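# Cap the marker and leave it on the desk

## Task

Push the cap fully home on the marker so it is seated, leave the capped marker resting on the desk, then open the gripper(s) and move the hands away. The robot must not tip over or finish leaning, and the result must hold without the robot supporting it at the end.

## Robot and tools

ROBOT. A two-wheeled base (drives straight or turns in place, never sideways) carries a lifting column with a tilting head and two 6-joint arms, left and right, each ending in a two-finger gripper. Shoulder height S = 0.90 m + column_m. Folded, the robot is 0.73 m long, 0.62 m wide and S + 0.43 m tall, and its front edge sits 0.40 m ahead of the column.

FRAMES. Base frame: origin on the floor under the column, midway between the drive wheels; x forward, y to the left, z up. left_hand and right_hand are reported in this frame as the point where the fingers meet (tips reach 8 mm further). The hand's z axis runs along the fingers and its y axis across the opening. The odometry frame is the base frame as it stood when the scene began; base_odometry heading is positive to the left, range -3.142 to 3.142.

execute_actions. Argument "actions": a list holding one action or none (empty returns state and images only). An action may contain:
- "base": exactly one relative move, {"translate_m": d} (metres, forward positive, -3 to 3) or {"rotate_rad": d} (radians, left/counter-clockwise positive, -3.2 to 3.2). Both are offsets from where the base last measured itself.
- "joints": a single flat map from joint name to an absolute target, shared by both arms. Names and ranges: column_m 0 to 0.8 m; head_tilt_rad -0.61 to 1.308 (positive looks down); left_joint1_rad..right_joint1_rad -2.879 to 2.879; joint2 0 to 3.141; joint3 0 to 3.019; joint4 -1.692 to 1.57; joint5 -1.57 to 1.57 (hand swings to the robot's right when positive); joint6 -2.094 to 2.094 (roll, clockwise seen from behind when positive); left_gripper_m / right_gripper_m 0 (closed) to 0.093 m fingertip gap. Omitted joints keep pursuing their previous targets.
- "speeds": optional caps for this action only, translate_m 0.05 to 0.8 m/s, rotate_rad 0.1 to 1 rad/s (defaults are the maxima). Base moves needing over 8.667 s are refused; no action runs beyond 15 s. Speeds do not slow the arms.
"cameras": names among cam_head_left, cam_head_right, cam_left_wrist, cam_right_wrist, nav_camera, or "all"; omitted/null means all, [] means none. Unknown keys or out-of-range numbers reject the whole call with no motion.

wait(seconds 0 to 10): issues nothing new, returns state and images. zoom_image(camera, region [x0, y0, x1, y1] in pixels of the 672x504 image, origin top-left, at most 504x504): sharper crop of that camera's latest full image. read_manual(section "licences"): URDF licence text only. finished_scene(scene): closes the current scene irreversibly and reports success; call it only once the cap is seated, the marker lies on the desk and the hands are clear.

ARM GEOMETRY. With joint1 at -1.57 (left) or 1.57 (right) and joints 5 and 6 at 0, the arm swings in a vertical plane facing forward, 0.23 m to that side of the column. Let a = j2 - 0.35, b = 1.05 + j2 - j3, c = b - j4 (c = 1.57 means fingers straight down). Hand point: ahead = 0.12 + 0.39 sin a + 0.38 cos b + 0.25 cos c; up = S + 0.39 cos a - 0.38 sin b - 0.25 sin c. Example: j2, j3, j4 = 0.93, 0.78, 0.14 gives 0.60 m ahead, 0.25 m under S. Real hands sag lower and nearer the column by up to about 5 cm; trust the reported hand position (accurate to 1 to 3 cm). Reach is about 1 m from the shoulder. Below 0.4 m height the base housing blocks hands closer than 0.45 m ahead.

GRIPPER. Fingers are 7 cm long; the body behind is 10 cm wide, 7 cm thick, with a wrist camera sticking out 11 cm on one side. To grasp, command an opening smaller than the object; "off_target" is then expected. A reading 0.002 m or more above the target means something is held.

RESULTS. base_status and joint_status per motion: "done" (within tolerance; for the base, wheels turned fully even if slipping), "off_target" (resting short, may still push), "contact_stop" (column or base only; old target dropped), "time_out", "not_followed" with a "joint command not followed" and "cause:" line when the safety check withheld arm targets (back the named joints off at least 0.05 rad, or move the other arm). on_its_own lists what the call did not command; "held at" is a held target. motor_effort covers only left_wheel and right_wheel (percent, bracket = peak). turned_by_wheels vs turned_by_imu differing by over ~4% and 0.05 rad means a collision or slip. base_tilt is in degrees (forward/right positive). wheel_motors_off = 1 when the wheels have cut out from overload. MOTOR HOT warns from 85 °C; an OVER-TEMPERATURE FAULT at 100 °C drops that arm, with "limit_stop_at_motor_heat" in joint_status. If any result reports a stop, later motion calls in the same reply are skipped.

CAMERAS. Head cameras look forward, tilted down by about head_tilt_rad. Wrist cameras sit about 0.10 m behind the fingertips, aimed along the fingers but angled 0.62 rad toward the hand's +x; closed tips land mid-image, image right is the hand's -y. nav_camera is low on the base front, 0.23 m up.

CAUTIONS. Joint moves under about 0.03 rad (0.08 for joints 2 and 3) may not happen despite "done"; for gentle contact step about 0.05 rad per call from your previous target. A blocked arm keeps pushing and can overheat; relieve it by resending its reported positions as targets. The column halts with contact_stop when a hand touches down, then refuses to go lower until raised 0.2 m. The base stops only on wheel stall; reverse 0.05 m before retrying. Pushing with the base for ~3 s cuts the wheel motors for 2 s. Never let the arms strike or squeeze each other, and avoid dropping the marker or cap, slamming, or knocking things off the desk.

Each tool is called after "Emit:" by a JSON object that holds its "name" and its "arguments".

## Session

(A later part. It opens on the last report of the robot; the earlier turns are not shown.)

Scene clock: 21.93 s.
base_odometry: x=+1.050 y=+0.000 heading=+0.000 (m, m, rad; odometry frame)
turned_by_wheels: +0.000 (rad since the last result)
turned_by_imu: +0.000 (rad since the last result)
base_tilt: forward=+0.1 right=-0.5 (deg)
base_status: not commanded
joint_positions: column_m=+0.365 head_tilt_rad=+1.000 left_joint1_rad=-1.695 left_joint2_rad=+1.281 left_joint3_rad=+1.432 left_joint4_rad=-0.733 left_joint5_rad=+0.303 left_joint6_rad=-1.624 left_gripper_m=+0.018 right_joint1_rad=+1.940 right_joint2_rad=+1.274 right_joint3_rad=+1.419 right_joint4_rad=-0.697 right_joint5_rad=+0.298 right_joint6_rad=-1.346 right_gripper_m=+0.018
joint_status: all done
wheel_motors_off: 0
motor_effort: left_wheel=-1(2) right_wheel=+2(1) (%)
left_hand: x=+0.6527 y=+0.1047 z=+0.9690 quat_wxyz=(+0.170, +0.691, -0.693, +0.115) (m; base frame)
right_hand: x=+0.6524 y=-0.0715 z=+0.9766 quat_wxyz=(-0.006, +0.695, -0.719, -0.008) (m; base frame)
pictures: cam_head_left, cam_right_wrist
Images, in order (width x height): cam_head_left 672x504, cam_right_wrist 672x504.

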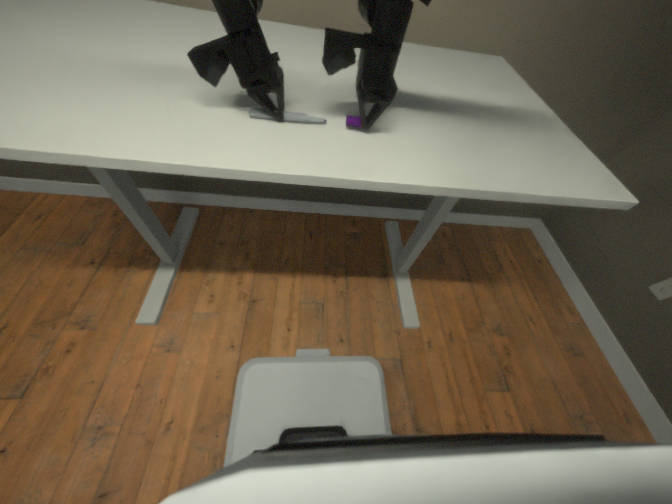

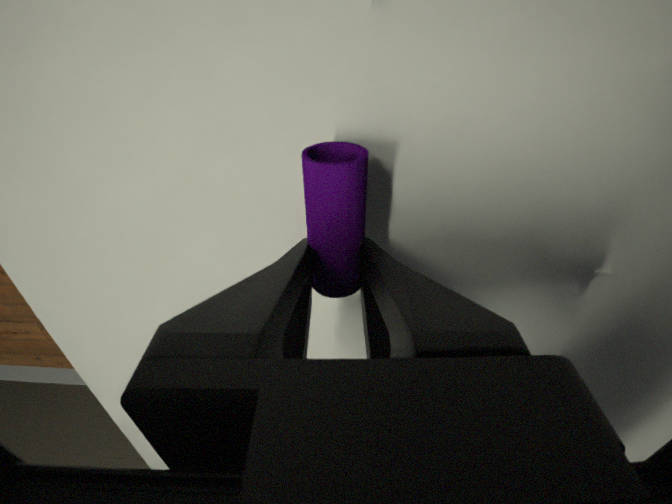

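Emit:
{"name": "execute_actions", "arguments": {"actions": [{"joints":{"right_joint1_rad":2.0,"right_joint2_rad":1.30,"right_joint4_rad":-0.63,"right_joint5_rad":0.33,"right_joint6_rad":-1.34}}], "cameras": ["cam_head_left","cam_right_wrist"]}}

Emit:
{"name": "zoom_image", "arguments": {"camera": "cam_head_left", "region": [230,70,410,160]}}

Scene clock: 22.70 s.
base_odometry: x=+1.050 y=+0.000 heading=+0.000 (m, m, rad; odometry frame)
turned_by_wheels: +0.000 (rad since the last result)
turned_by_imu: +0.000 (rad since the last result)
base_tilt: forward=+0.1 right=-0.5 (deg)
base_status: not commanded
joint_positions: column_m=+0.365 head_tilt_rad=+1.000 left_joint1_rad=-1.695 left_joint2_rad=+1.281 left_joint3_rad=+1.432 left_joint4_rad=-0.733 left_joint5_rad=+0.303 left_joint6_rad=-1.624 left_gripper_m=+0.018 right_joint1_rad=+1.996 right_joint2_rad=+1.278 right_joint3_rad=+1.419 right_joint4_rad=-0.637 right_joint5_rad=+0.329 right_joint6_rad=-1.346 right_gripper_m=+0.018
joint_status: all done
wheel_motors_off: 0
motor_effort: left_wheel=-1(2) right_wheel=+1(1) (%)
left_hand: x=+0.6527 y=+0.1047 z=+0.9690 quat_wxyz=(+0.170, +0.691, -0.693, +0.115) (m; base frame)
right_hand: x=+0.6615 y=-0.0435 z=+0.9830 quat_wxyz=(-0.037, +0.697, -0.716, +0.002) (m; base frame)
pictures: cam_head_left, cam_right_wrist
Images, in order (width x height): cam_head_left 672x504, cam_right_wrist 672x504.

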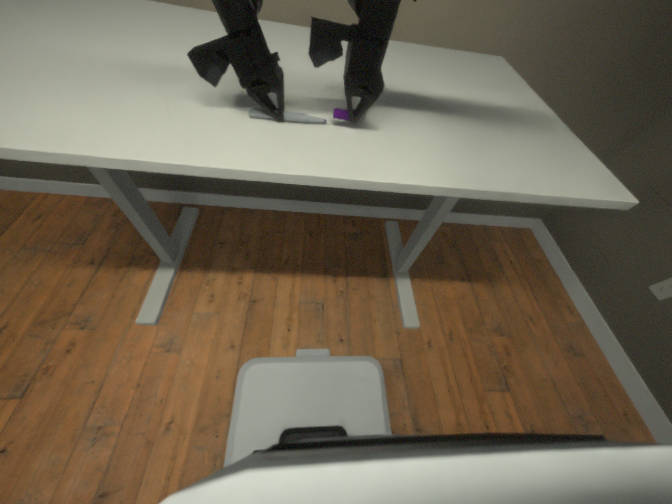

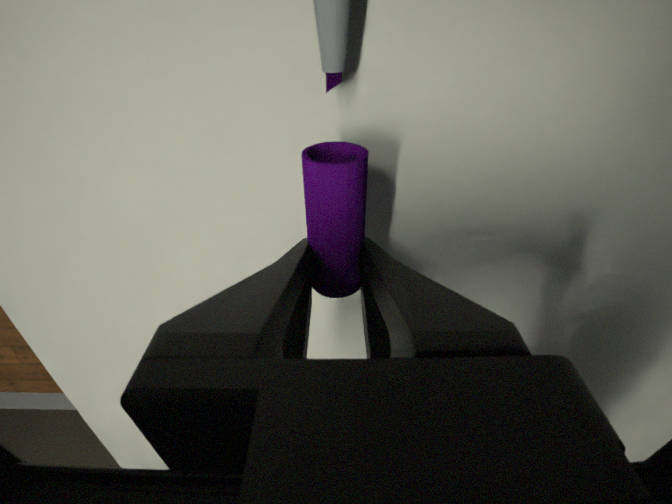

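Region (230, 70, 410, 160) of cam_head_left's 672x504 image, scaled by 2.800, with more detail than that image has.

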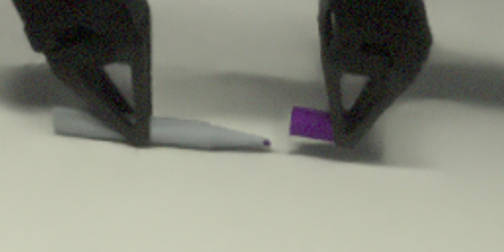

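Aligned in x, but high. Lower.

Emit:
{"name": "execute_actions", "arguments": {"actions": [{"joints":{"right_joint2_rad":1.34,"right_joint4_rad":-0.60}}], "cameras": ["cam_head_left","cam_right_wrist"]}}

Emit:
{"name": "zoom_image", "arguments": {"camera": "cam_head_left", "region": [230,70,410,160]}}

Scene clock: 23.47 s.
base_odometry: x=+1.050 y=+0.000 heading=+0.000 (m, m, rad; odometry frame)
turned_by_wheels: +0.000 (rad since the last result)
turned_by_imu: +0.000 (rad since the last result)
base_tilt: forward=+0.1 right=-0.4 (deg)
base_status: not commanded
joint_positions: column_m=+0.365 head_tilt_rad=+1.000 left_joint1_rad=-1.695 left_joint2_rad=+1.281 left_joint3_rad=+1.432 left_joint4_rad=-0.733 left_joint5_rad=+0.303 left_joint6_rad=-1.624 left_gripper_m=+0.018 right_joint1_rad=+1.998 right_joint2_rad=+1.313 right_joint3_rad=+1.427 right_joint4_rad=-0.606 right_joint5_rad=+0.332 right_joint6_rad=-1.346 right_gripper_m=+0.018
joint_status: all done
wheel_motors_off: 0
motor_effort: left_wheel=-1(3) right_wheel=+1(2) (%)
left_hand: x=+0.6527 y=+0.1047 z=+0.9690 quat_wxyz=(+0.170, +0.691, -0.693, +0.115) (m; base frame)
right_hand: x=+0.6610 y=-0.0365 z=+0.9672 quat_wxyz=(-0.039, +0.697, -0.716, +0.003) (m; base frame)
pictures: cam_head_left, cam_right_wrist
Images, in order (width x height): cam_head_left 672x504, cam_right_wrist 672x504.

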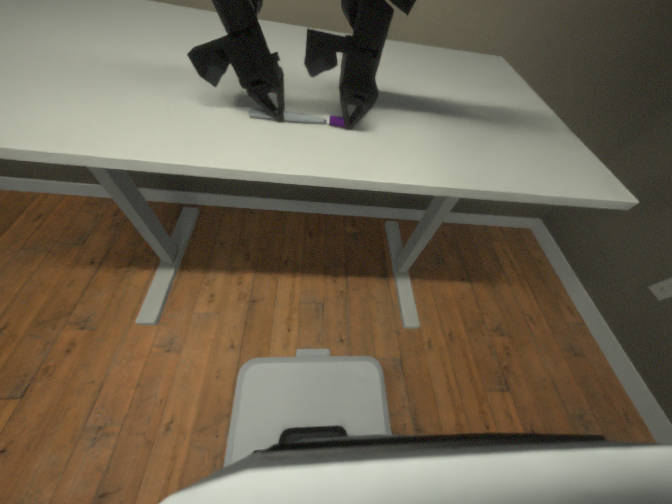

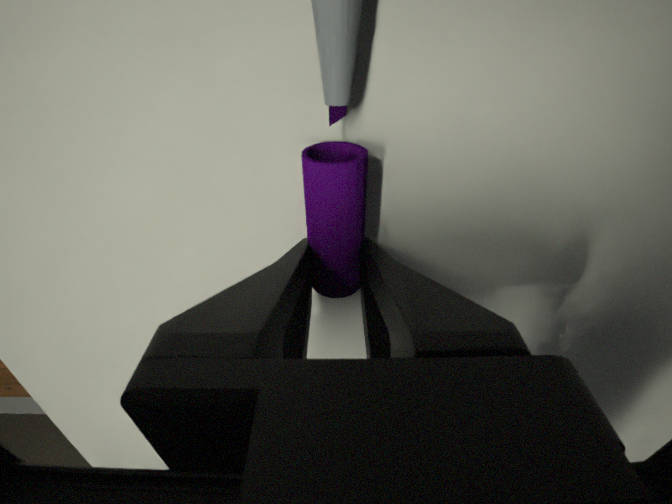

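Region (230, 70, 410, 160) of cam_head_left's 672x504 image, scaled by 2.800, with more detail than that image has.

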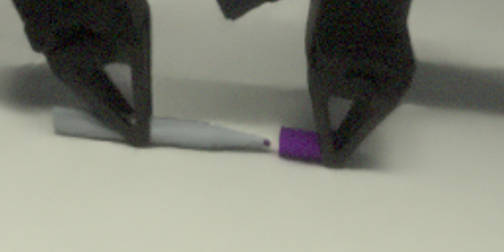

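Good. Advance with j5.

Emit:
{"name": "execute_actions", "arguments": {"actions": [{"joints":{"right_joint5_rad":0.25}}], "cameras": ["cam_right_wrist"]}}

Emit:
{"name": "execute_actions", "arguments": {"actions": [{"joints":{"right_joint5_rad":0.18,"right_joint2_rad":1.36}}], "cameras": ["cam_head_left","cam_right_wrist"]}}

Emit:
{"name": "zoom_image", "arguments": {"camera": "cam_head_left", "region": [230,70,410,160]}}

Scene clock: 24.17 s.
base_odometry: x=+1.050 y=+0.000 heading=+0.000 (m, m, rad; odometry frame)
turned_by_wheels: +0.000 (rad since the last result)
turned_by_imu: +0.000 (rad since the last result)
base_tilt: forward=+0.0 right=-0.5 (deg)
base_status: not commanded
joint_positions: column_m=+0.365 head_tilt_rad=+1.000 left_joint1_rad=-1.695 left_joint2_rad=+1.281 left_joint3_rad=+1.432 left_joint4_rad=-0.733 left_joint5_rad=+0.303 left_joint6_rad=-1.624 left_gripper_m=+0.018 right_joint1_rad=+1.998 right_joint2_rad=+1.314 right_joint3_rad=+1.427 right_joint4_rad=-0.605 right_joint5_rad=+0.260 right_joint6_rad=-1.346 right_gripper_m=+0.018
joint_status: all done
wheel_motors_off: 0
motor_effort: left_wheel=-1(1) right_wheel=+1(1) (%)
left_hand: x=+0.6527 y=+0.1047 z=+0.9690 quat_wxyz=(+0.170, +0.691, -0.693, +0.115) (m; base frame)
right_hand: x=+0.6586 y=-0.0243 z=+0.9677 quat_wxyz=(-0.058, +0.697, -0.714, -0.027) (m; base frame)
pictures: cam_right_wrist
Images, in order (width x height): cam_right_wrist 672x504.

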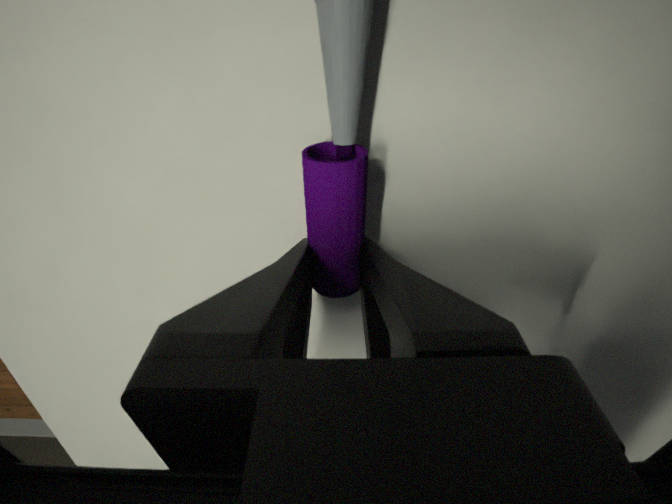

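Scene clock: 24.77 s.
base_odometry: x=+1.050 y=+0.000 heading=+0.000 (m, m, rad; odometry frame)
turned_by_wheels: +0.000 (rad since the last result)
turned_by_imu: +0.000 (rad since the last result)
base_tilt: forward=+0.0 right=-0.4 (deg)
base_status: not commanded
joint_positions: column_m=+0.365 head_tilt_rad=+1.000 left_joint1_rad=-1.695 left_joint2_rad=+1.281 left_joint3_rad=+1.432 left_joint4_rad=-0.733 left_joint5_rad=+0.298 left_joint6_rad=-1.624 left_gripper_m=+0.018 right_joint1_rad=+1.988 right_joint2_rad=+1.315 right_joint3_rad=+1.428 right_joint4_rad=-0.604 right_joint5_rad=+0.210 right_joint6_rad=-1.346 right_gripper_m=+0.018
joint_status: all done
wheel_motors_off: 0
motor_effort: left_wheel=-1(2) right_wheel=+1(1) (%)
left_hand: x=+0.6527 y=+0.1054 z=+0.9687 quat_wxyz=(+0.169, +0.691, -0.694, +0.114) (m; base frame)
right_hand: x=+0.6581 y=-0.0213 z=+0.9664 quat_wxyz=(-0.069, +0.695, -0.714, -0.044) (m; base frame)
pictures: cam_head_left, cam_right_wrist
Images, in order (width x height): cam_head_left 672x504, cam_right_wrist 672x504.

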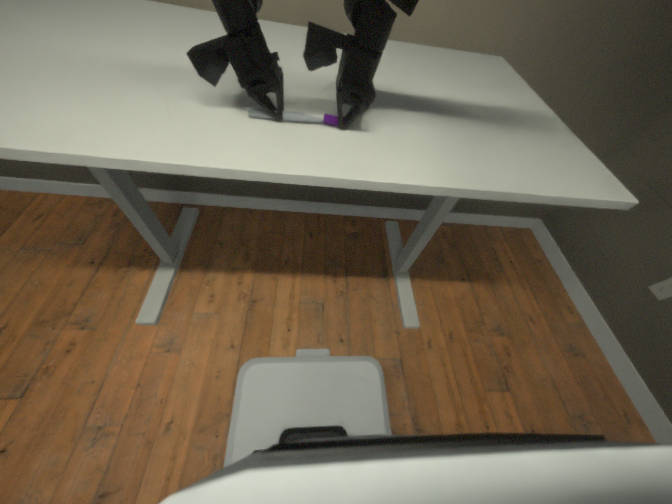

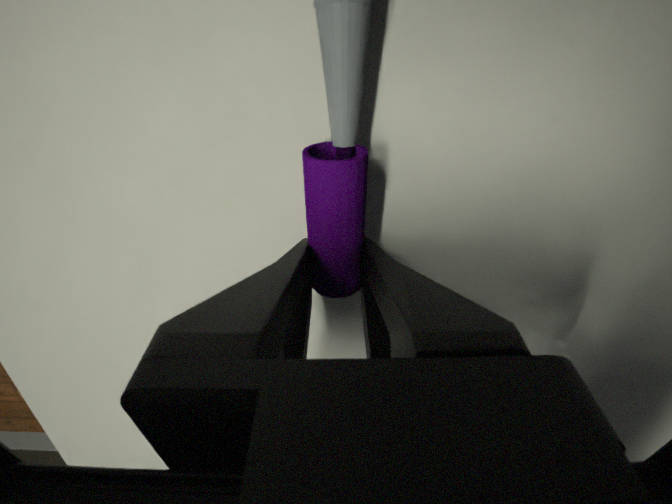

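Region (230, 70, 410, 160) of cam_head_left's 672x504 image, scaled by 2.800, with more detail than that image has.

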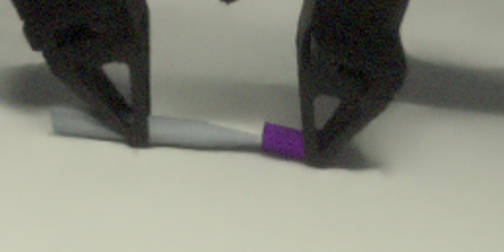

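Emit:
{"name": "execute_actions", "arguments": {"actions": [{"joints":{"right_joint5_rad":0.36,"right_joint2_rad":1.36,"right_joint1_rad":2.02}}], "cameras": ["cam_head_left","cam_right_wrist"]}}

Emit:
{"name": "zoom_image", "arguments": {"camera": "cam_head_left", "region": [230,70,410,160]}}

Scene clock: 25.67 s.
base_odometry: x=+1.050 y=+0.000 heading=+0.000 (m, m, rad; odometry frame)
turned_by_wheels: +0.000 (rad since the last result)
turned_by_imu: +0.000 (rad since the last result)
base_tilt: forward=+0.1 right=-0.5 (deg)
base_status: not commanded
joint_positions: column_m=+0.365 head_tilt_rad=+1.000 left_joint1_rad=-1.695 left_joint2_rad=+1.281 left_joint3_rad=+1.432 left_joint4_rad=-0.733 left_joint5_rad=+0.302 left_joint6_rad=-1.624 left_gripper_m=+0.018 right_joint1_rad=+2.017 right_joint2_rad=+1.320 right_joint3_rad=+1.428 right_joint4_rad=-0.604 right_joint5_rad=+0.355 right_joint6_rad=-1.346 right_gripper_m=+0.018
joint_status: all done
wheel_motors_off: 0
motor_effort: left_wheel=-1(1) right_wheel=+2(1) (%)
left_hand: x=+0.6527 y=+0.1049 z=+0.9689 quat_wxyz=(+0.170, +0.691, -0.694, +0.115) (m; base frame)
right_hand: x=+0.6586 y=-0.0290 z=+0.9666 quat_wxyz=(-0.036, +0.701, -0.713, +0.006) (m; base frame)
pictures: cam_head_left, cam_right_wrist
Images, in order (width x height): cam_head_left 672x504, cam_right_wrist 672x504.

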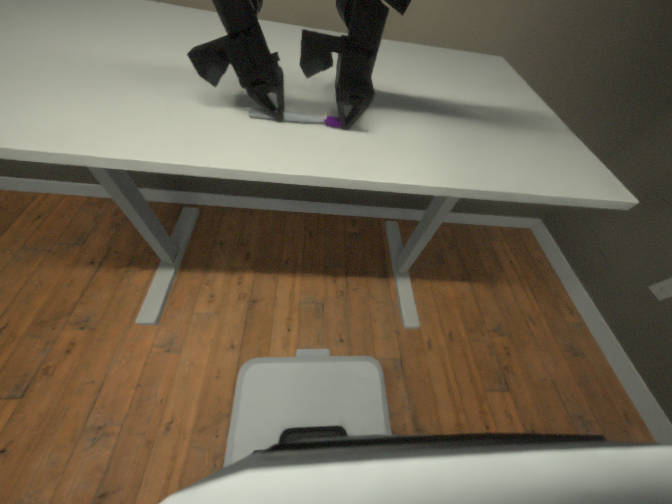

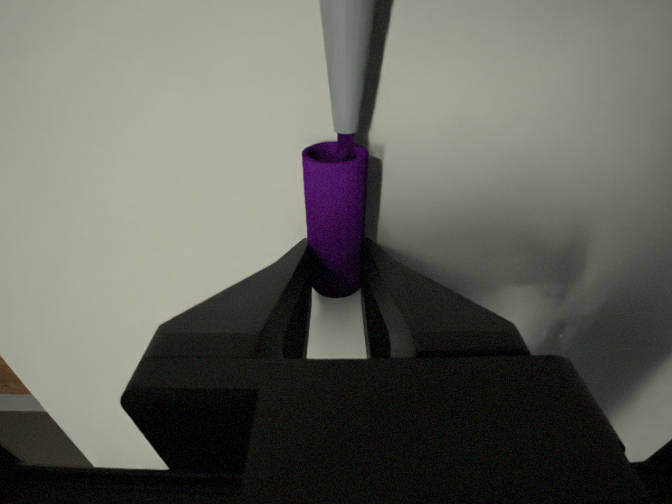

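Region (230, 70, 410, 160) of cam_head_left's 672x504 image, scaled by 2.800, with more detail than that image has.

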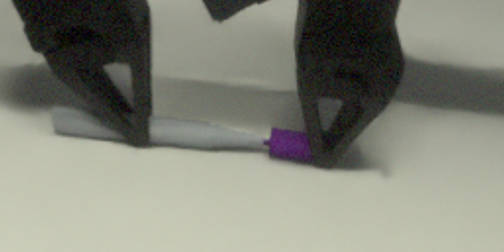

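Emit:
{"name": "execute_actions", "arguments": {"actions": [{"joints":{"right_joint5_rad":0.42,"right_joint1_rad":2.04,"right_joint4_rad":-0.575,"left_joint5_rad":0.37,"left_joint1_rad":-1.67}}], "cameras": ["cam_head_left","cam_right_wrist"]}}

Emit:
{"name": "zoom_image", "arguments": {"camera": "cam_head_left", "region": [230,70,410,160]}}

Scene clock: 28.80 s.
base_odometry: x=+1.050 y=+0.000 heading=+0.000 (m, m, rad; odometry frame)
turned_by_wheels: +0.000 (rad since the last result)
turned_by_imu: -0.001 (rad since the last result)
base_tilt: forward=+0.1 right=-0.5 (deg)
base_status: not commanded
joint_positions: column_m=+0.365 head_tilt_rad=+1.000 left_joint1_rad=-1.682 left_joint2_rad=+1.283 left_joint3_rad=+1.432 left_joint4_rad=-0.733 left_joint5_rad=+0.365 left_joint6_rad=-1.624 left_gripper_m=+0.018 right_joint1_rad=+2.031 right_joint2_rad=+1.325 right_joint3_rad=+1.428 right_joint4_rad=-0.584 right_joint5_rad=+0.416 right_joint6_rad=-1.346 right_gripper_m=+0.018
joint_status: all done
wheel_motors_off: 0
motor_effort: left_wheel=+0(2) right_wheel=+1(2) (%)
left_hand: x=+0.6525 y=+0.1022 z=+0.9711 quat_wxyz=(+0.189, +0.690, -0.686, +0.131) (m; base frame)
right_hand: x=+0.6623 y=-0.0299 z=+0.9667 quat_wxyz=(-0.030, +0.700, -0.713, +0.031) (m; base frame)
pictures: cam_head_left, cam_right_wrist
Images, in order (width x height): cam_head_left 672x504, cam_right_wrist 672x504.

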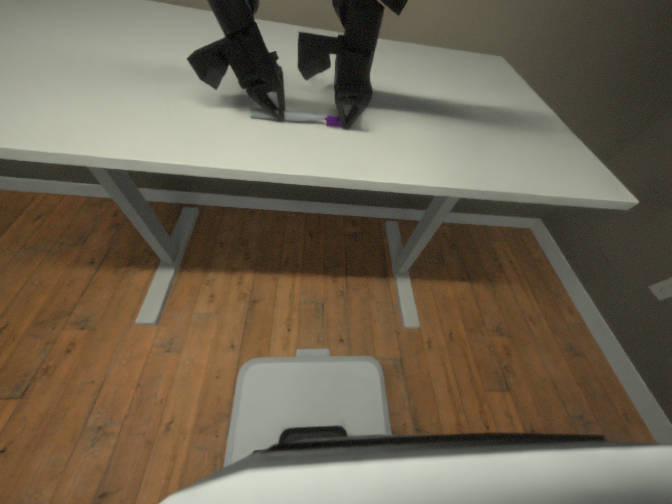

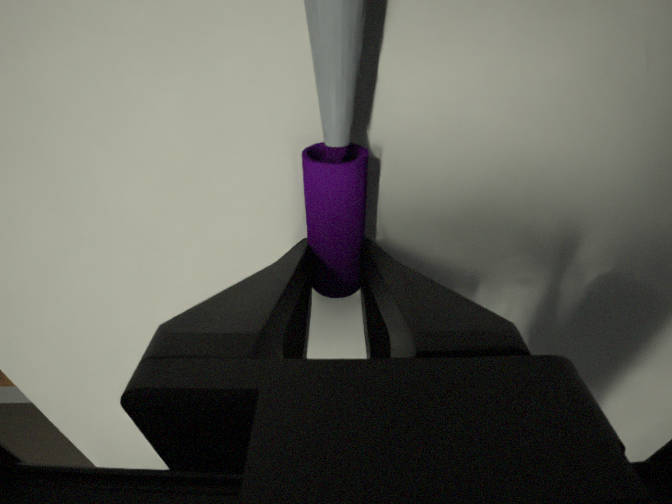

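Region (230, 70, 410, 160) of cam_head_left's 672x504 image, scaled by 2.800, with more detail than that image has.

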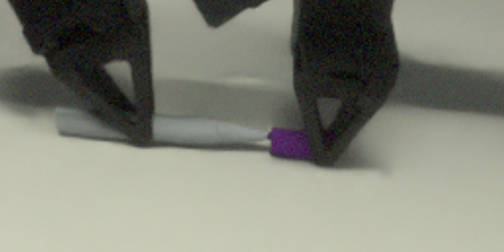

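Centered now. Advance with j1.

Emit:
{"name": "execute_actions", "arguments": {"actions": [{"joints":{"right_joint1_rad":2.09}}], "cameras": ["cam_right_wrist"]}}

Emit:
{"name": "execute_actions", "arguments": {"actions": [{"joints":{"right_joint1_rad":2.13,"right_joint2_rad":1.39,"right_joint4_rad":-0.55}}], "cameras": ["cam_head_left","cam_right_wrist"]}}

Emit:
{"name": "zoom_image", "arguments": {"camera": "cam_head_left", "region": [230,70,410,160]}}

Scene clock: 29.57 s.
base_odometry: x=+1.050 y=+0.000 heading=+0.000 (m, m, rad; odometry frame)
turned_by_wheels: +0.000 (rad since the last result)
turned_by_imu: +0.000 (rad since the last result)
base_tilt: forward=+0.0 right=-0.4 (deg)
base_status: not commanded
joint_positions: column_m=+0.365 head_tilt_rad=+1.000 left_joint1_rad=-1.682 left_joint2_rad=+1.283 left_joint3_rad=+1.431 left_joint4_rad=-0.733 left_joint5_rad=+0.366 left_joint6_rad=-1.624 left_gripper_m=+0.018 right_joint1_rad=+2.072 right_joint2_rad=+1.332 right_joint3_rad=+1.429 right_joint4_rad=-0.574 right_joint5_rad=+0.425 right_joint6_rad=-1.345 right_gripper_m=+0.018
joint_status: all done
wheel_motors_off: 0
motor_effort: left_wheel=-2(0) right_wheel=+1(2) (%)
left_hand: x=+0.6520 y=+0.1020 z=+0.9708 quat_wxyz=(+0.190, +0.690, -0.686, +0.131) (m; base frame)
right_hand: x=+0.6585 y=-0.0074 z=+0.9706 quat_wxyz=(-0.042, +0.706, -0.707, +0.023) (m; base frame)
pictures: cam_right_wrist
Images, in order (width x height): cam_right_wrist 672x504.

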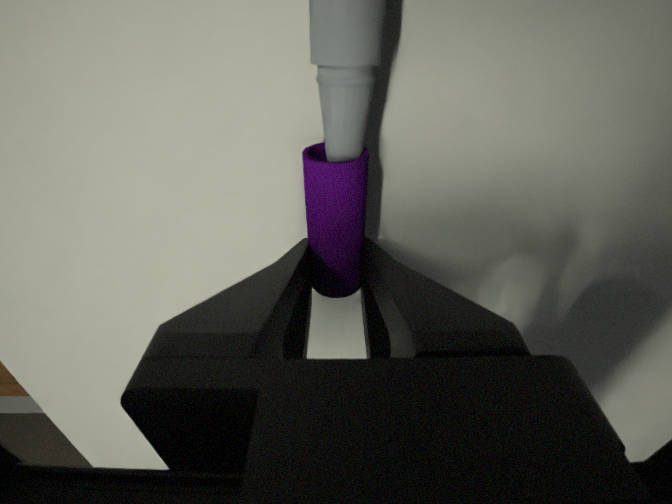

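Scene clock: 30.10 s.
base_odometry: x=+1.050 y=+0.000 heading=+0.000 (m, m, rad; odometry frame)
turned_by_wheels: +0.000 (rad since the last result)
turned_by_imu: +0.000 (rad since the last result)
base_tilt: forward=+0.1 right=-0.4 (deg)
base_status: not commanded
joint_positions: column_m=+0.365 head_tilt_rad=+1.000 left_joint1_rad=-1.681 left_joint2_rad=+1.283 left_joint3_rad=+1.429 left_joint4_rad=-0.733 left_joint5_rad=+0.366 left_joint6_rad=-1.624 left_gripper_m=+0.018 right_joint1_rad=+2.100 right_joint2_rad=+1.356 right_joint3_rad=+1.438 right_joint4_rad=-0.545 right_joint5_rad=+0.432 right_joint6_rad=-1.341 right_gripper_m=+0.018
joint_status: all done
wheel_motors_off: 0
motor_effort: left_wheel=-2(2) right_wheel=+1(1) (%)
left_hand: x=+0.6511 y=+0.1026 z=+0.9703 quat_wxyz=(+0.190, +0.690, -0.686, +0.130) (m; base frame)
right_hand: x=+0.6588 y=+0.0122 z=+0.9670 quat_wxyz=(-0.055, +0.706, -0.706, +0.020) (m; base frame)
pictures: cam_head_left, cam_right_wrist
Images, in order (width x height): cam_head_left 672x504, cam_right_wrist 672x504.

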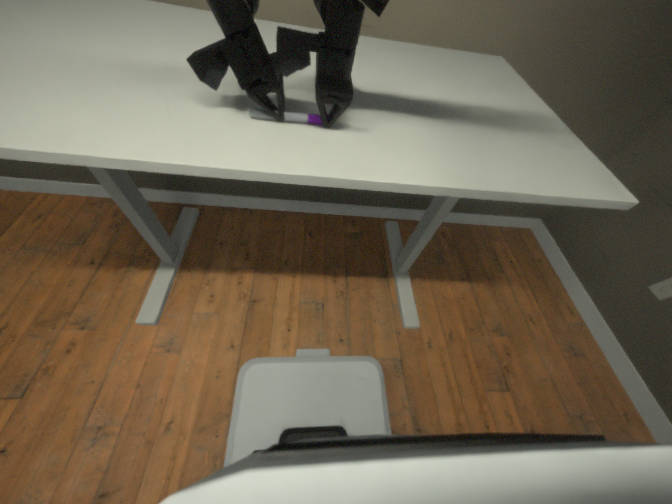

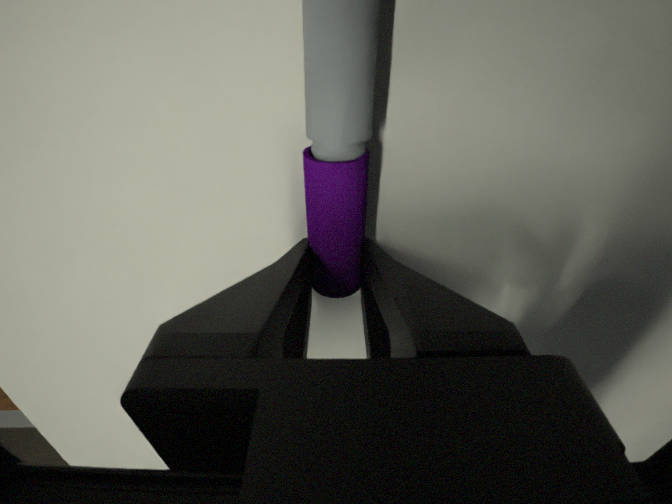

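Region (230, 70, 410, 160) of cam_head_left's 672x504 image, scaled by 2.800, with more detail than that image has.

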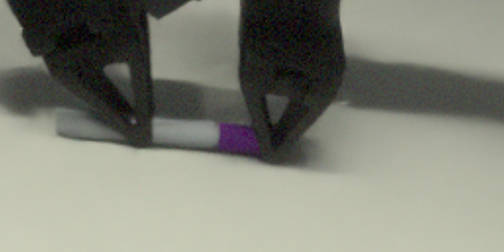

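At the detent; camera near left wrist, so push with j5s.

Emit:
{"name": "execute_actions", "arguments": {"actions": [{"joints":{"right_joint5_rad":0.30,"left_joint5_rad":0.45}}], "cameras": ["cam_head_left","cam_right_wrist"]}}

Scene clock: 32.07 s.
base_odometry: x=+1.050 y=+0.000 heading=+0.000 (m, m, rad; odometry frame)
turned_by_wheels: +0.000 (rad since the last result)
turned_by_imu: +0.000 (rad since the last result)
base_tilt: forward=-0.1 right=-0.4 (deg)
base_status: not commanded
joint_positions: column_m=+0.365 head_tilt_rad=+1.000 left_joint1_rad=-1.653 left_joint2_rad=+1.283 left_joint3_rad=+1.426 left_joint4_rad=-0.733 left_joint5_rad=+0.429 left_joint6_rad=-1.623 left_gripper_m=+0.018 right_joint1_rad=+2.093 right_joint2_rad=+1.356 right_joint3_rad=+1.443 right_joint4_rad=-0.544 right_joint5_rad=+0.342 right_joint6_rad=-1.339 right_gripper_m=+0.018
joint_status: right_joint5_rad time_out (moved -0.090 of -0.132); the others done
wheel_motors_off: 0
on_its_own: right_joint5_rad reads +0.342 and still pushes toward +0.300 since a time_out
motor_effort: left_wheel=-1(2) right_wheel=+1(1) (%)
left_hand: x=+0.6509 y=+0.1080 z=+0.9717 quat_wxyz=(+0.205, +0.693, -0.677, +0.143) (m; base frame)
right_hand: x=+0.6592 y=+0.0234 z=+0.9678 quat_wxyz=(-0.078, +0.704, -0.706, -0.014) (m; base frame)
pictures: cam_head_left, cam_right_wrist
Images, in order (width x height): cam_head_left 672x504, cam_right_wrist 672x504.

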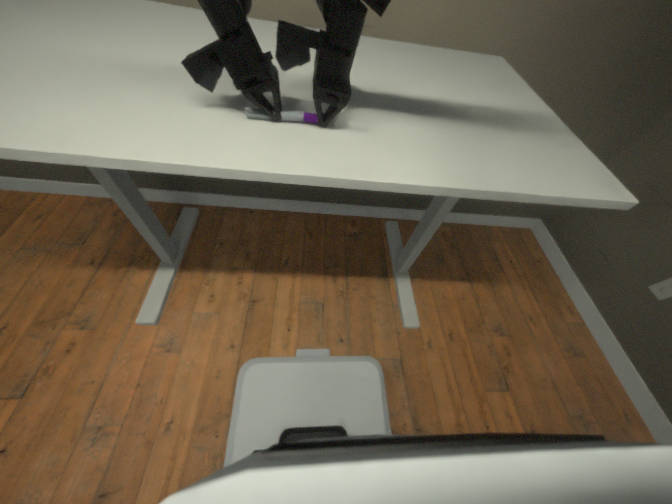

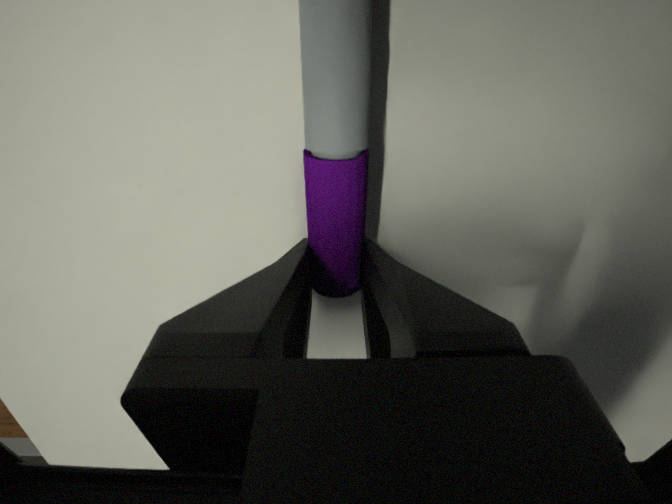

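Nearly; push more.

Emit:
{"name": "execute_actions", "arguments": {"actions": [{"joints":{"right_joint5_rad":0.26,"right_joint1_rad":2.19,"left_joint1_rad":-1.75,"left_joint5_rad":0.49}}], "cameras": ["cam_right_wrist"]}}

Emit:
{"name": "zoom_image", "arguments": {"camera": "cam_right_wrist", "region": [270,110,410,200]}}

Scene clock: 33.90 s.
base_odometry: x=+1.050 y=+0.000 heading=+0.000 (m, m, rad; odometry frame)
turned_by_wheels: +0.000 (rad since the last result)
turned_by_imu: +0.000 (rad since the last result)
base_tilt: forward=+0.0 right=-0.4 (deg)
base_status: not commanded
joint_positions: column_m=+0.365 head_tilt_rad=+1.000 left_joint1_rad=-1.653 left_joint2_rad=+1.283 left_joint3_rad=+1.426 left_joint4_rad=-0.733 left_joint5_rad=+0.437 left_joint6_rad=-1.623 left_gripper_m=+0.018 right_joint1_rad=+2.093 right_joint2_rad=+1.356 right_joint3_rad=+1.443 right_joint4_rad=-0.544 right_joint5_rad=+0.330 right_joint6_rad=-1.339 right_gripper_m=+0.018
joint_status: left_joint1_rad time_out (moved +0.000 of -0.097); left_joint5_rad time_out (moved +0.008 of +0.061); right_joint1_rad time_out (moved +0.000 of +0.097); right_joint5_rad time_out (moved -0.012 of -0.082)
wheel_motors_off: 0
on_its_own: left_joint1_rad reads -1.653 and still pushes toward -1.750 since a time_out; left_joint5_rad reads +0.437 and still pushes toward +0.490 since a time_out; right_joint1_rad reads +2.093 and still pushes toward +2.190 since a time_out; right_joint5_rad reads +0.330 and still pushes toward +0.260 since a time_out
motor_effort: left_wheel=+0(1) right_wheel=+1(1) (%)
left_hand: x=+0.6507 y=+0.1069 z=+0.9723 quat_wxyz=(+0.207, +0.692, -0.676, +0.145) (m; base frame)
right_hand: x=+0.6587 y=+0.0255 z=+0.9680 quat_wxyz=(-0.082, +0.704, -0.705, -0.019) (m; base frame)
pictures: cam_right_wrist
Images, in order (width x height): cam_right_wrist 672x504.

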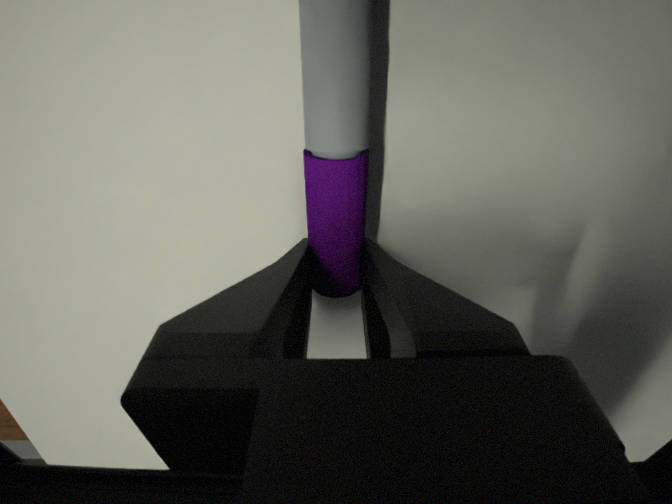

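Region (270, 110, 410, 200) of cam_right_wrist's 672x504 image, scaled by 3.600, with more detail than that image has; it fills the top 324 rows of this view, and the rest is white.

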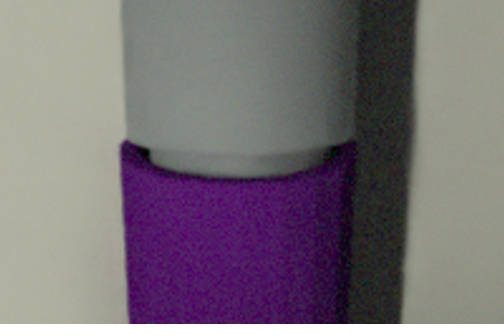

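Emit:
{"name": "execute_actions", "arguments": {"actions": [{"joints":{"right_joint5_rad":0.26,"right_joint1_rad":2.28,"left_joint1_rad":-1.84,"left_joint5_rad":0.49}}], "cameras": ["cam_right_wrist","cam_head_left"]}}

Emit:
{"name": "zoom_image", "arguments": {"camera": "cam_right_wrist", "region": [270,110,410,200]}}

Scene clock: 36.27 s.
base_odometry: x=+1.050 y=+0.000 heading=+0.000 (m, m, rad; odometry frame)
turned_by_wheels: +0.000 (rad since the last result)
turned_by_imu: +0.000 (rad since the last result)
base_tilt: forward=+0.1 right=-0.4 (deg)
base_status: not commanded
joint_positions: column_m=+0.365 head_tilt_rad=+1.001 left_joint1_rad=-1.637 left_joint2_rad=+1.282 left_joint3_rad=+1.425 left_joint4_rad=-0.731 left_joint5_rad=+0.435 left_joint6_rad=-1.629 left_gripper_m=+0.018 right_joint1_rad=+2.079 right_joint2_rad=+1.353 right_joint3_rad=+1.444 right_joint4_rad=-0.544 right_joint5_rad=+0.335 right_joint6_rad=-1.339 right_gripper_m=+0.018
joint_status: left_joint1_rad time_out (moved +0.016 of -0.187); left_joint5_rad time_out (moved -0.002 of +0.053); right_joint1_rad time_out (moved -0.014 of +0.187); right_joint5_rad time_out (moved +0.005 of -0.070)
wheel_motors_off: 0
on_its_own: left_joint1_rad is held at -1.655, not at your -1.840, since a time_out; left_joint5_rad is held at +0.436, not at your +0.490, since a time_out; right_joint1_rad is held at +2.093, not at your +2.280, since a time_out; right_joint5_rad is held at +0.330, not at your +0.260, since a time_out
motor_effort: left_wheel=-1(6) right_wheel=+1(4) (%)
left_hand: x=+0.6520 y=+0.1158 z=+0.9710 quat_wxyz=(+0.201, +0.698, -0.673, +0.141) (m; base frame)
right_hand: x=+0.6622 y=+0.0168 z=+0.9667 quat_wxyz=(-0.078, +0.701, -0.708, -0.012) (m; base frame)
pictures: cam_head_left, cam_right_wrist
joint command not followed: on one or more control steps a check withheld the commanded joint targets of the left arm, and it was not sent them on those steps.
cause: the commanded joint targets would bring a part of the robot too close to another arm (this arm's wrist (the part past joint 4) and the other arm's wrist (the part past joint 4)); next, command targets that bring no part of the robot closer to that arm.
joint command not followed: on one or more control steps a check withheld the commanded joint targets of the right arm, and it was not sent them on those steps.
cause: the commanded joint targets would bring a part of the robot too close to another arm (this arm's wrist (the part past joint 4) and the other arm's wrist (the part past joint 4)); next, command targets that bring no part of the robot closer to that arm.
Images, in order (width x height): cam_head_left 672x504, cam_right_wrist 672x504.

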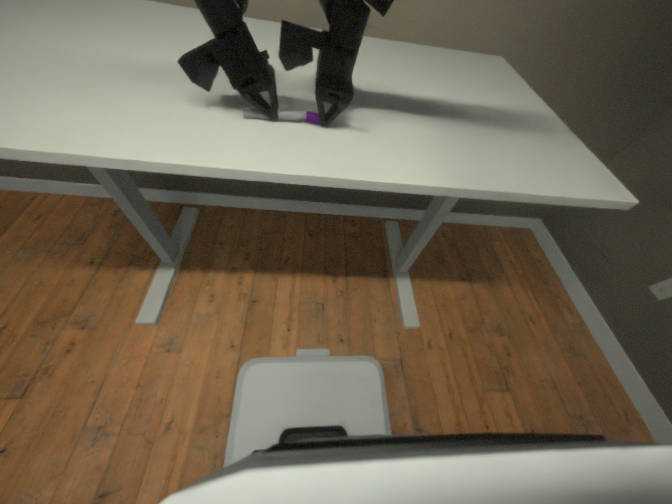

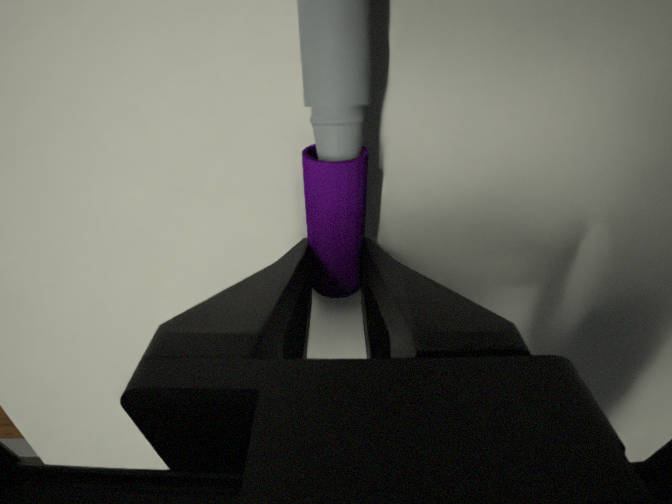

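Region (270, 110, 410, 200) of cam_right_wrist's 672x504 image, scaled by 3.600, with more detail than that image has; it fills the top 324 rows of this view, and the rest is white.

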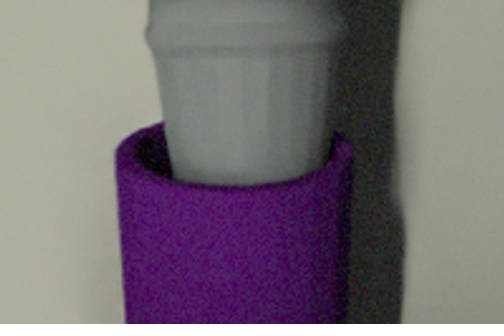

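Emit:
{"name": "execute_actions", "arguments": {"actions": [{"joints":{"right_joint5_rad":0.18,"right_joint1_rad":2.12,"left_joint1_rad":-1.70,"left_joint5_rad":0.58}}], "cameras": ["cam_right_wrist"]}}

Emit:
{"name": "execute_actions", "arguments": {"actions": [{"joints":{"right_joint5_rad":0.14,"right_joint1_rad":2.20,"left_joint1_rad":-1.78,"left_joint5_rad":0.62}}], "cameras": ["cam_right_wrist"]}}

Emit:
{"name": "zoom_image", "arguments": {"camera": "cam_right_wrist", "region": [270,110,410,200]}}

Scene clock: 38.43 s.
base_odometry: x=+1.050 y=+0.000 heading=+0.000 (m, m, rad; odometry frame)
turned_by_wheels: +0.000 (rad since the last result)
turned_by_imu: +0.000 (rad since the last result)
base_tilt: forward=+0.1 right=-0.5 (deg)
base_status: not commanded
joint_positions: column_m=+0.365 head_tilt_rad=+1.001 left_joint1_rad=-1.633 left_joint2_rad=+1.291 left_joint3_rad=+1.425 left_joint4_rad=-0.731 left_joint5_rad=+0.517 left_joint6_rad=-1.629 left_gripper_m=+0.018 right_joint1_rad=+2.065 right_joint2_rad=+1.351 right_joint3_rad=+1.444 right_joint4_rad=-0.550 right_joint5_rad=+0.242 right_joint6_rad=-1.339 right_gripper_m=+0.018
joint_status: left_joint1_rad time_out (moved +0.004 of -0.063); left_joint5_rad time_out (moved +0.082 of +0.145); right_joint1_rad time_out (moved -0.014 of +0.041); right_joint5_rad time_out (moved -0.093 of -0.155)
wheel_motors_off: 0
on_its_own: left_joint1_rad reads -1.633 and still pushes toward -1.700 since a time_out; left_joint5_rad reads +0.517 and still pushes toward +0.580 since a time_out; right_joint1_rad reads +2.065 and still pushes toward +2.120 since a time_out; right_joint5_rad reads +0.242 and still pushes toward +0.180 since a time_out
motor_effort: left_wheel=-2(2) right_wheel=+1(2) (%)
left_hand: x=+0.6497 y=+0.1060 z=+0.9730 quat_wxyz=(+0.231, +0.693, -0.663, +0.164) (m; base frame)
right_hand: x=+0.6597 y=+0.0239 z=+0.9671 quat_wxyz=(-0.097, +0.700, -0.706, -0.048) (m; base frame)
pictures: cam_right_wrist
Images, in order (width x height): cam_right_wrist 672x504.

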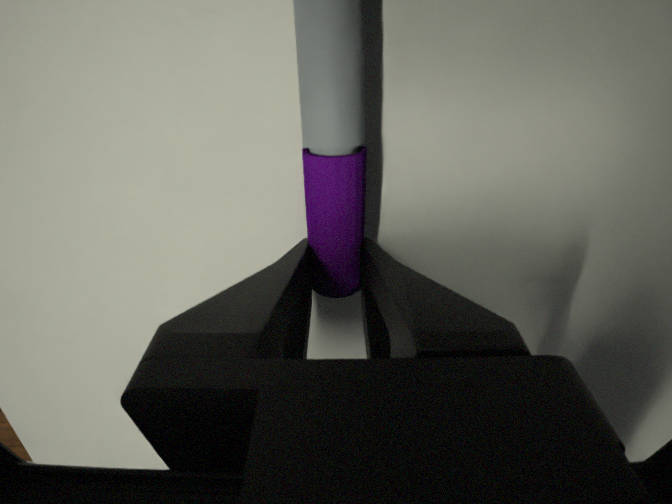

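not run: a stop came earlier in this reply.

Region (270, 110, 410, 200) of cam_right_wrist's 672x504 image, scaled by 3.600, with more detail than that image has; it fills the top 324 rows of this view, and the rest is white.

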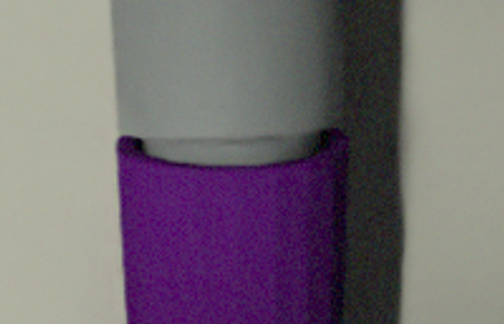

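Emit:
{"name": "execute_actions", "arguments": {"actions": [{"joints":{"right_joint5_rad":0.17,"right_joint1_rad":2.22,"left_joint1_rad":-1.80,"left_joint5_rad":0.59}}], "cameras": ["cam_right_wrist"]}}

Emit:
{"name": "zoom_image", "arguments": {"camera": "cam_right_wrist", "region": [270,110,410,200]}}

Scene clock: 40.77 s.
base_odometry: x=+1.050 y=+0.000 heading=+0.000 (m, m, rad; odometry frame)
turned_by_wheels: +0.000 (rad since the last result)
turned_by_imu: +0.000 (rad since the last result)
base_tilt: forward=+0.1 right=-0.5 (deg)
base_status: not commanded
joint_positions: column_m=+0.365 head_tilt_rad=+1.001 left_joint1_rad=-1.646 left_joint2_rad=+1.295 left_joint3_rad=+1.425 left_joint4_rad=-0.721 left_joint5_rad=+0.528 left_joint6_rad=-1.637 left_gripper_m=+0.018 right_joint1_rad=+2.049 right_joint2_rad=+1.342 right_joint3_rad=+1.440 right_joint4_rad=-0.561 right_joint5_rad=+0.258 right_joint6_rad=-1.341 right_gripper_m=+0.018
joint_status: left_joint1_rad time_out (moved -0.013 of -0.167); left_joint5_rad time_out (moved +0.011 of +0.073); right_joint1_rad time_out (moved -0.016 of +0.155); right_joint5_rad time_out (moved +0.016 of -0.072)
wheel_motors_off: 0
on_its_own: left_joint1_rad is held at -1.656, not at your -1.800, since a time_out; left_joint5_rad is held at +0.539, not at your +0.590, since a time_out; right_joint1_rad is held at +2.068, not at your +2.220, since a time_out; right_joint5_rad is held at +0.245, not at your +0.170, since a time_out
motor_effort: left_wheel=+1(29) right_wheel=-2(23) (%)
left_hand: x=+0.6496 y=+0.0970 z=+0.9729 quat_wxyz=(+0.239, +0.691, -0.661, +0.171) (m; base frame)
right_hand: x=+0.6602 y=+0.0104 z=+0.9662 quat_wxyz=(-0.085, +0.699, -0.709, -0.037) (m; base frame)
pictures: cam_right_wrist
joint command not followed: on one or more control steps a check withheld the commanded joint targets of the left arm, and it was not sent them on those steps.
cause: the commanded joint targets would bring a part of the robot too close to another arm (this arm's wrist (the part past joint 4) and the other arm's wrist (the part past joint 4), along the way the arms are being sent); next, command targets that bring no part of the robot closer to that arm.
joint command not followed: on one or more control steps a check withheld the commanded joint targets of the right arm, and it was not sent them on those steps.
cause: the commanded joint targets would bring a part of the robot too close to another arm (this arm's wrist (the part past joint 4) and the other arm's wrist (the part past joint 4)); next, command targets that bring no part of the robot closer to that arm.
Images, in order (width x height): cam_right_wrist 672x504.

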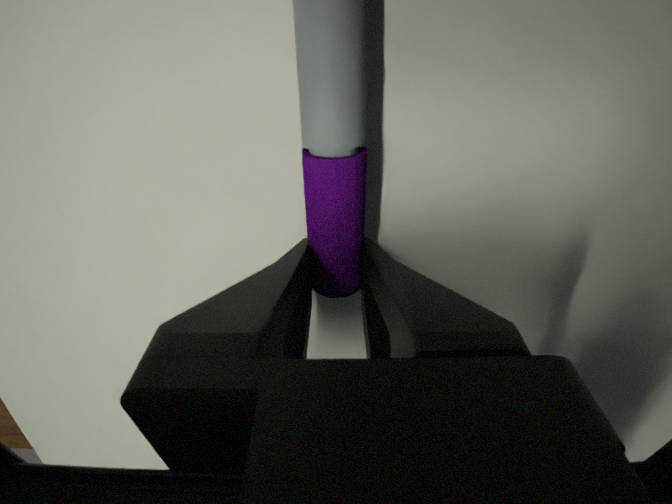

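Region (270, 110, 410, 200) of cam_right_wrist's 672x504 image, scaled by 3.600, with more detail than that image has; it fills the top 324 rows of this view, and the rest is white.

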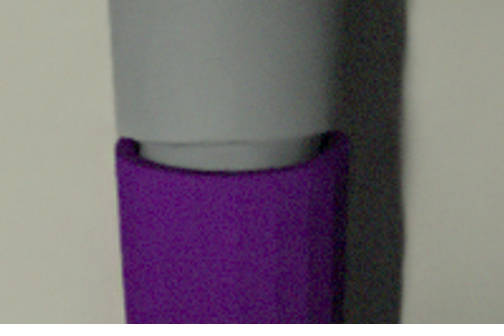

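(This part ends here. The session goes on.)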